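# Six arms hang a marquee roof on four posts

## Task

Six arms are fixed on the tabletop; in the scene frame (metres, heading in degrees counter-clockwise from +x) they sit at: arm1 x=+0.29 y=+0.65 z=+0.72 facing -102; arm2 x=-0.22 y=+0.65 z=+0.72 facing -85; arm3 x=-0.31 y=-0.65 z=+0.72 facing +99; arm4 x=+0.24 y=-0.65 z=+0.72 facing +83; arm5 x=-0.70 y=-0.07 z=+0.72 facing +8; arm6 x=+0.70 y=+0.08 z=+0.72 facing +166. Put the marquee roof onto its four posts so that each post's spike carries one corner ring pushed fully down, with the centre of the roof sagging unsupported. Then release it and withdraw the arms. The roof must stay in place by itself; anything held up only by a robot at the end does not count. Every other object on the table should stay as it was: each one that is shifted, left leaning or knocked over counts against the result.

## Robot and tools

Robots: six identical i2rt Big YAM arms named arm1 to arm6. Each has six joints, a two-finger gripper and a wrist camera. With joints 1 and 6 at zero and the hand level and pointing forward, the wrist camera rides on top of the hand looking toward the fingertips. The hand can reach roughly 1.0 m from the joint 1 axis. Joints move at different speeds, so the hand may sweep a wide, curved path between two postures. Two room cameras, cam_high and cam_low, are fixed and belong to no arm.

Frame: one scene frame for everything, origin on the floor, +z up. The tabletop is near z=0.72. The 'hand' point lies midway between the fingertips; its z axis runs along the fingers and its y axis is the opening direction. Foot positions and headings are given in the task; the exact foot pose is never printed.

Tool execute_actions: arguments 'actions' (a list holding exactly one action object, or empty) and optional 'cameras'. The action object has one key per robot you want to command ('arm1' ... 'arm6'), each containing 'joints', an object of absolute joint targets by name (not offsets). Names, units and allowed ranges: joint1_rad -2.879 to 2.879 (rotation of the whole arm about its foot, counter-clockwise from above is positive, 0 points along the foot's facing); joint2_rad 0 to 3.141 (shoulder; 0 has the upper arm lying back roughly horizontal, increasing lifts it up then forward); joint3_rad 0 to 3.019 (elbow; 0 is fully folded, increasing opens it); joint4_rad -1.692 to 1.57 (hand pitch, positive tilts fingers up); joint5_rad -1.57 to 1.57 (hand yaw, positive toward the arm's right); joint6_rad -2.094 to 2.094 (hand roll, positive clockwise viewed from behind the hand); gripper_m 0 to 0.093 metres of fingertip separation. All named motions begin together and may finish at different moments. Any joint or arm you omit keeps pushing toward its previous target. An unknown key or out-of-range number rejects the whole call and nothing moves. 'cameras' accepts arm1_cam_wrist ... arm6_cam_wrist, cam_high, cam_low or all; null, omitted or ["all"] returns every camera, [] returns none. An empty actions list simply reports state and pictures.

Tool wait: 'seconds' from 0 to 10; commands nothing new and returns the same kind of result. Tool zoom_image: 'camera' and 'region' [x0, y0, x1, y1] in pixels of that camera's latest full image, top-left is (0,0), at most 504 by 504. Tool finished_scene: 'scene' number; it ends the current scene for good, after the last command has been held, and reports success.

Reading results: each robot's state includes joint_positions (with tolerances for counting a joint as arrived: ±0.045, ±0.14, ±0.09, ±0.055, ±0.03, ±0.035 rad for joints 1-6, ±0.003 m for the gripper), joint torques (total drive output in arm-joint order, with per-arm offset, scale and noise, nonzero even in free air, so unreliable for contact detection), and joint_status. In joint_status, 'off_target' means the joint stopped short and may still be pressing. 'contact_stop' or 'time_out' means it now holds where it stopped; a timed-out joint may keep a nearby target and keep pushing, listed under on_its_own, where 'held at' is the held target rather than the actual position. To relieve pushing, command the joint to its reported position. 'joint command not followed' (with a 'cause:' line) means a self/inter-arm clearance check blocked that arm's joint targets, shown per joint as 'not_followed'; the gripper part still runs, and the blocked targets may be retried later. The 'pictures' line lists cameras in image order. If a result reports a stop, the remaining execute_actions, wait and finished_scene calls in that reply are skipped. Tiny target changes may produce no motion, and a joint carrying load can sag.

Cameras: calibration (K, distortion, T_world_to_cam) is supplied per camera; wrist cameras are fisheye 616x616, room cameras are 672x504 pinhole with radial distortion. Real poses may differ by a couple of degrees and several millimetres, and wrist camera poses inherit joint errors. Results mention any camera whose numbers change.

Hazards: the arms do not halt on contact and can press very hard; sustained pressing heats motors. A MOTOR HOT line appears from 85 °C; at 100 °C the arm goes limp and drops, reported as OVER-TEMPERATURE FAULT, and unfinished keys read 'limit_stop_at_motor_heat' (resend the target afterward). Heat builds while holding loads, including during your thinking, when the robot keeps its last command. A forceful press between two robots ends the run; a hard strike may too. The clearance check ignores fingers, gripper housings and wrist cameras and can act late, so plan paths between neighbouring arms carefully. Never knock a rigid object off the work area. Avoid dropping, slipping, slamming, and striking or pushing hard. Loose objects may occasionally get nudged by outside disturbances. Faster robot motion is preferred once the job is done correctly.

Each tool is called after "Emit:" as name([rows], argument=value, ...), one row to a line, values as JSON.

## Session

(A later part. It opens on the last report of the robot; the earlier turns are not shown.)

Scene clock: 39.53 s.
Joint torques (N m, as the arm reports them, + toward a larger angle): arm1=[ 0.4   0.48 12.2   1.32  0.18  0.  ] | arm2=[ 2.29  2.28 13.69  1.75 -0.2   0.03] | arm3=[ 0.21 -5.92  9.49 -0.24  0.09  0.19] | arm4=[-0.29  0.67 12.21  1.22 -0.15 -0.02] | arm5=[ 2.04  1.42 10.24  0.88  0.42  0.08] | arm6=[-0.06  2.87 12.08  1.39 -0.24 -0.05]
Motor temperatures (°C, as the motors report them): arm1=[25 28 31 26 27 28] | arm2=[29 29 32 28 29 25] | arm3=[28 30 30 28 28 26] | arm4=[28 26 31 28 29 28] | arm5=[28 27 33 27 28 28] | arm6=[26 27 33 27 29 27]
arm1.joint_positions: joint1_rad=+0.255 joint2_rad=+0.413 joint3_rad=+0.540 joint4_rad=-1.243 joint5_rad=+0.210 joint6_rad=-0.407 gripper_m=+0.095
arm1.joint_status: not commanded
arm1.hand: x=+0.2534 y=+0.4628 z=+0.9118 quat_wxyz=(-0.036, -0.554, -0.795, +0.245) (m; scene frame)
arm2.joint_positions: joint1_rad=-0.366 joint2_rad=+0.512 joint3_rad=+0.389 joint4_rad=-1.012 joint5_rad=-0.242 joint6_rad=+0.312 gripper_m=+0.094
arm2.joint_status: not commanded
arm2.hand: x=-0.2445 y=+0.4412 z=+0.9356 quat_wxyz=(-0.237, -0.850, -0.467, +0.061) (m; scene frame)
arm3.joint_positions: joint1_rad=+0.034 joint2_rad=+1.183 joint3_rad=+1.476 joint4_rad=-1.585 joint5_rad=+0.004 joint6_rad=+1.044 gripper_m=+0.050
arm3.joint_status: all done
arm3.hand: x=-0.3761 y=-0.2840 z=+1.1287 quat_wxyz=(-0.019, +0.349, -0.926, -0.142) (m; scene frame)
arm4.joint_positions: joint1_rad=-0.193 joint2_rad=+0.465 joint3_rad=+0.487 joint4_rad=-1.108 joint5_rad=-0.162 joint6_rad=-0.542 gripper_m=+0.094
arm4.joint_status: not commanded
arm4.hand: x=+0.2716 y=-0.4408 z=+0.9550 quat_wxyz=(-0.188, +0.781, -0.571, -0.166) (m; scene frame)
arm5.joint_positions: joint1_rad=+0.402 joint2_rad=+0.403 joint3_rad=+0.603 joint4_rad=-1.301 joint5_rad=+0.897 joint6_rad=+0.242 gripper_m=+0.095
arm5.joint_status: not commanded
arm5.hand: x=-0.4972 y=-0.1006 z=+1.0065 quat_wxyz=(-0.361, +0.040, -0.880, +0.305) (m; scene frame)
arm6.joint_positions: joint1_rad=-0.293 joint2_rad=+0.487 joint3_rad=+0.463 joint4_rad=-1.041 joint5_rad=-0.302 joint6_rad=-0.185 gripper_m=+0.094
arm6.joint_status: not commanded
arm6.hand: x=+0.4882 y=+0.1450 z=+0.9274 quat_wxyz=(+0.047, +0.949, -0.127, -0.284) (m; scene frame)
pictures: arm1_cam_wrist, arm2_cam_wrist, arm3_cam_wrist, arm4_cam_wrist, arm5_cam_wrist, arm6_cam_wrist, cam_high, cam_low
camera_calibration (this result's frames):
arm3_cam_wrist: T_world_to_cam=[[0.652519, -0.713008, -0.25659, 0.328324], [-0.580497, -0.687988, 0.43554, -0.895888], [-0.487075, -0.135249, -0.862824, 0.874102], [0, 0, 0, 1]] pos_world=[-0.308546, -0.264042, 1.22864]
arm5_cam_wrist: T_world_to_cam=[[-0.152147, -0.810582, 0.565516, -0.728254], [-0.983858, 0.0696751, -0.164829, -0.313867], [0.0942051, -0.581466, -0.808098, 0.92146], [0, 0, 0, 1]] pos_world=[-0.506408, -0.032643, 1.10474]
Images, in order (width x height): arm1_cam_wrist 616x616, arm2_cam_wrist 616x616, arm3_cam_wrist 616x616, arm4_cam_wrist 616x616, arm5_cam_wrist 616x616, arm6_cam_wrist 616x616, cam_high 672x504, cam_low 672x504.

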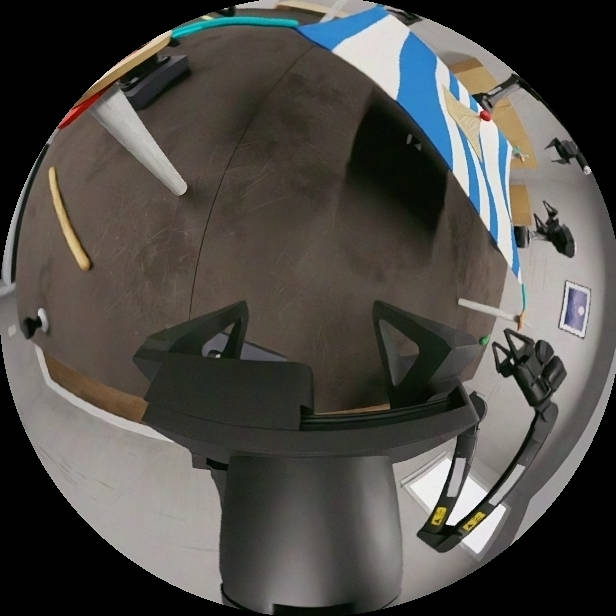

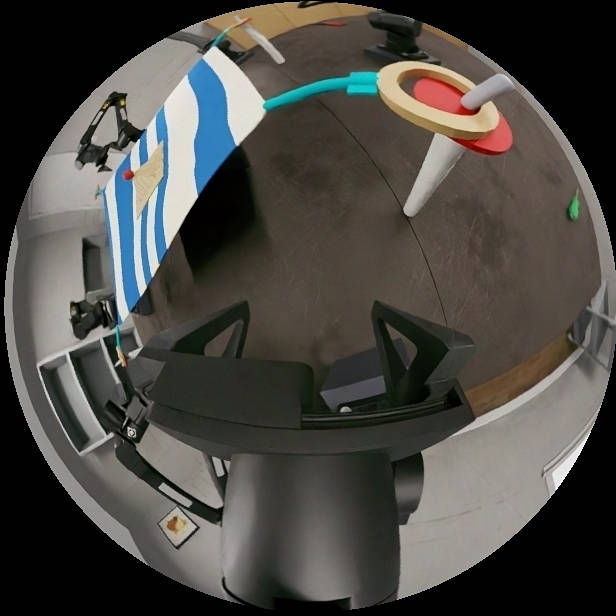

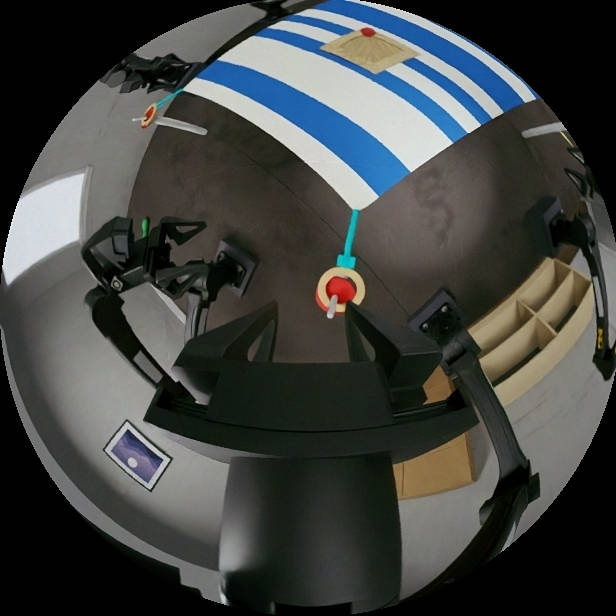

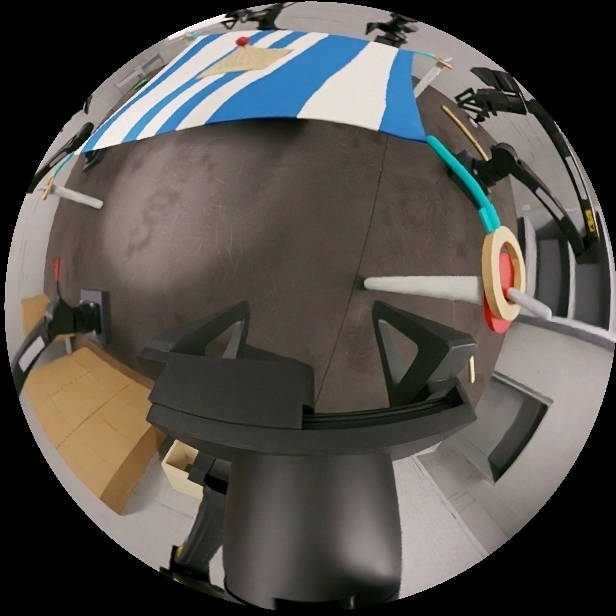

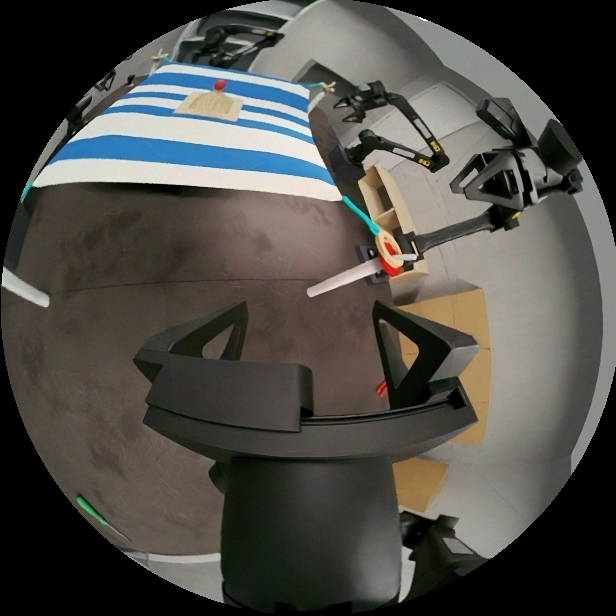

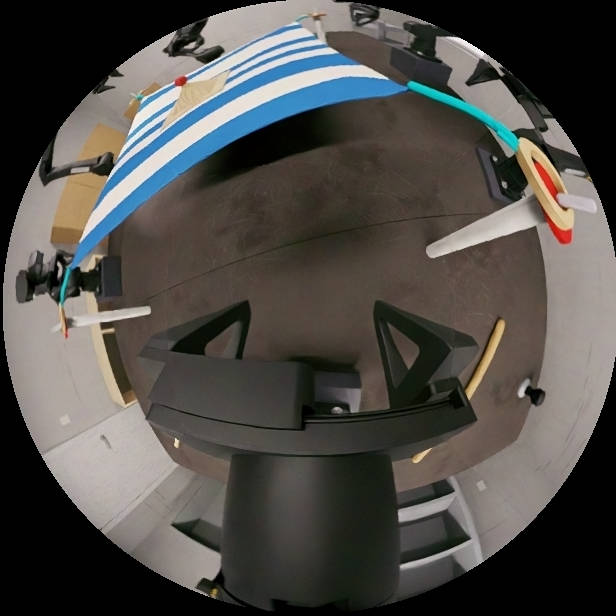

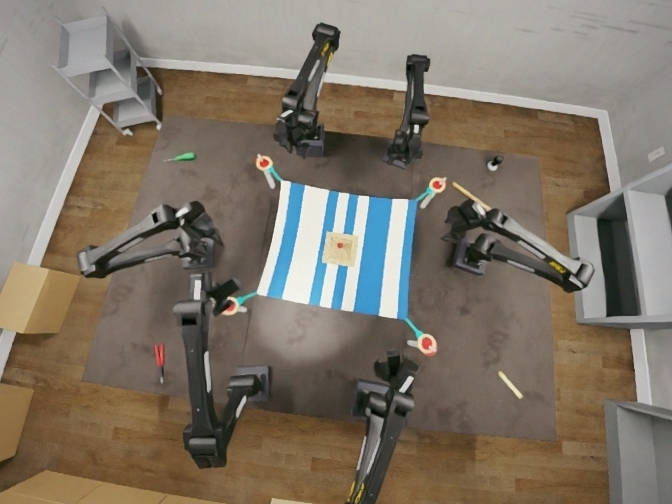

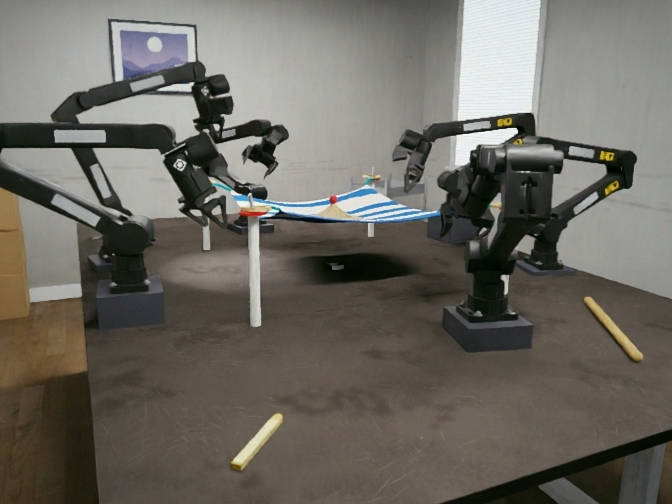

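Emit:
zoom_image(camera="arm5_cam_wrist", region=[330,180,450,300])

Emit:
execute_actions([
  {"arm3":{"joints":{"joint2_rad":0.6,"joint3_rad":1.1}}},
], cameras=["arm5_cam_wrist","arm4_cam_wrist"])

Emit:
zoom_image(camera="arm4_cam_wrist", region=[20,140,120,230])

Region (330, 180, 450, 300) of arm5_cam_wrist's 616x616 image, scaled by 4.200, with more detail than that image has.

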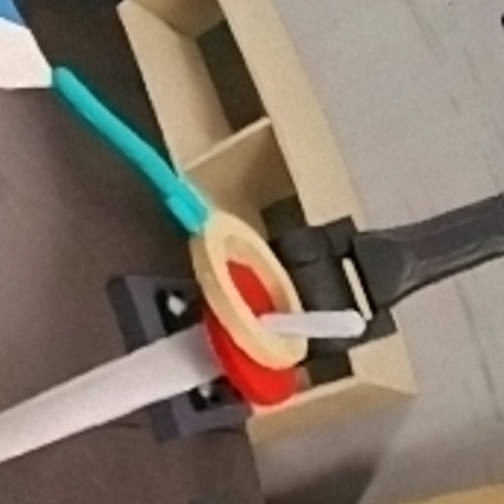

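Scene clock: 41.83 s.
Joint torques (N m, as the arm reports them, + toward a larger angle): arm1=[-0.25  0.64 11.99  1.23  0.24  0.  ] | arm2=[ 2.22  2.42 13.73  1.73 -0.2   0.03] | arm3=[0.07 3.62 6.99 0.33 0.08 0.16] | arm4=[-0.29  0.63 12.2   1.22 -0.15 -0.02] | arm5=[ 1.97  1.55 10.22  0.87  0.42  0.08] | arm6=[ 0.28  3.02 12.08  1.43 -0.26 -0.04]
Motor temperatures (°C, as the motors report them): arm1=[25 28 31 26 27 28] | arm2=[29 29 33 28 29 25] | arm3=[28 29 30 28 28 26] | arm4=[28 26 32 28 29 28] | arm5=[28 27 34 27 28 28] | arm6=[26 27 33 27 29 27]
arm1.joint_positions: joint1_rad=+0.255 joint2_rad=+0.413 joint3_rad=+0.540 joint4_rad=-1.243 joint5_rad=+0.210 joint6_rad=-0.407 gripper_m=+0.095
arm1.joint_status: not commanded
arm1.hand: x=+0.2534 y=+0.4628 z=+0.9118 quat_wxyz=(-0.036, -0.554, -0.795, +0.245) (m; scene frame)
arm2.joint_positions: joint1_rad=-0.366 joint2_rad=+0.512 joint3_rad=+0.389 joint4_rad=-1.012 joint5_rad=-0.242 joint6_rad=+0.312 gripper_m=+0.094
arm2.joint_status: not commanded
arm2.hand: x=-0.2445 y=+0.4412 z=+0.9356 quat_wxyz=(-0.237, -0.850, -0.467, +0.061) (m; scene frame)
arm3.joint_positions: joint1_rad=+0.034 joint2_rad=+0.590 joint3_rad=+1.107 joint4_rad=-1.589 joint5_rad=+0.004 joint6_rad=+1.044 gripper_m=+0.050
arm3.joint_status: all done
arm3.hand: x=-0.3413 y=-0.4608 z=+1.1170 quat_wxyz=(-0.037, +0.340, -0.906, -0.248) (m; scene frame)
arm4.joint_positions: joint1_rad=-0.193 joint2_rad=+0.465 joint3_rad=+0.487 joint4_rad=-1.108 joint5_rad=-0.162 joint6_rad=-0.542 gripper_m=+0.094
arm4.joint_status: not commanded
arm4.hand: x=+0.2716 y=-0.4408 z=+0.9550 quat_wxyz=(-0.188, +0.781, -0.571, -0.166) (m; scene frame)
arm5.joint_positions: joint1_rad=+0.402 joint2_rad=+0.403 joint3_rad=+0.603 joint4_rad=-1.301 joint5_rad=+0.897 joint6_rad=+0.242 gripper_m=+0.095
arm5.joint_status: not commanded
arm5.hand: x=-0.4972 y=-0.1006 z=+1.0065 quat_wxyz=(-0.361, +0.040, -0.880, +0.305) (m; scene frame)
arm6.joint_positions: joint1_rad=-0.293 joint2_rad=+0.487 joint3_rad=+0.463 joint4_rad=-1.041 joint5_rad=-0.302 joint6_rad=-0.185 gripper_m=+0.094
arm6.joint_status: not commanded
arm6.hand: x=+0.4882 y=+0.1450 z=+0.9274 quat_wxyz=(+0.047, +0.949, -0.127, -0.284) (m; scene frame)
pictures: arm4_cam_wrist, arm5_cam_wrist
camera_calibration (this result's frames):
arm5_cam_wrist: T_world_to_cam=[[-0.152147, -0.810582, 0.565516, -0.728254], [-0.983858, 0.0696751, -0.164829, -0.313867], [0.0942051, -0.581466, -0.808098, 0.92146], [0, 0, 0, 1]] pos_world=[-0.506408, -0.032643, 1.10474]
Images, in order (width x height): arm4_cam_wrist 616x616, arm5_cam_wrist 616x616.

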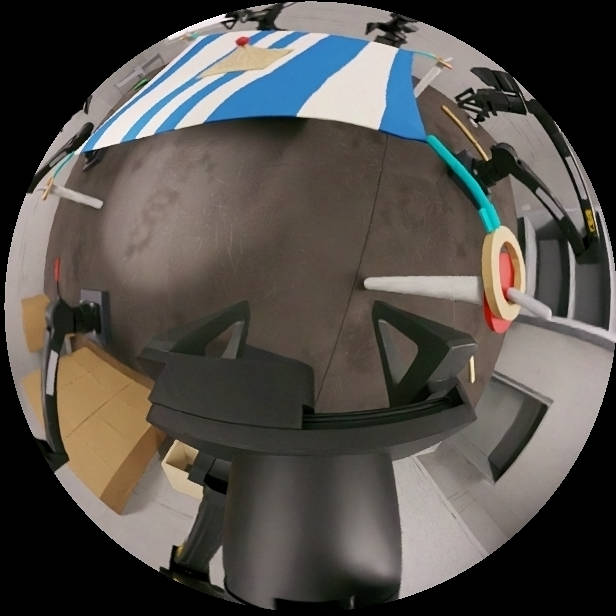

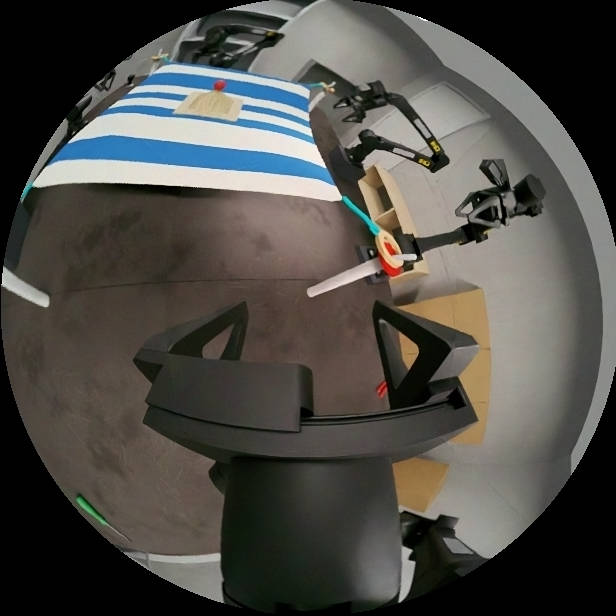

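Region (20, 140, 120, 230) of arm4_cam_wrist's 616x616 image, scaled by 5.040, with more detail than that image has; it fills the top 454 rows of this view, and the rest is white.

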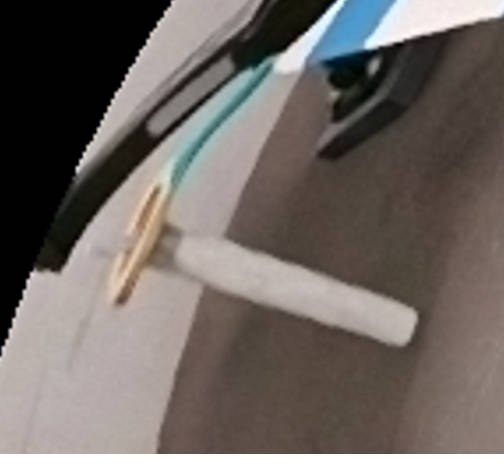

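Emit:
finished_scene(scene=1)

The scene is finished: the task was done.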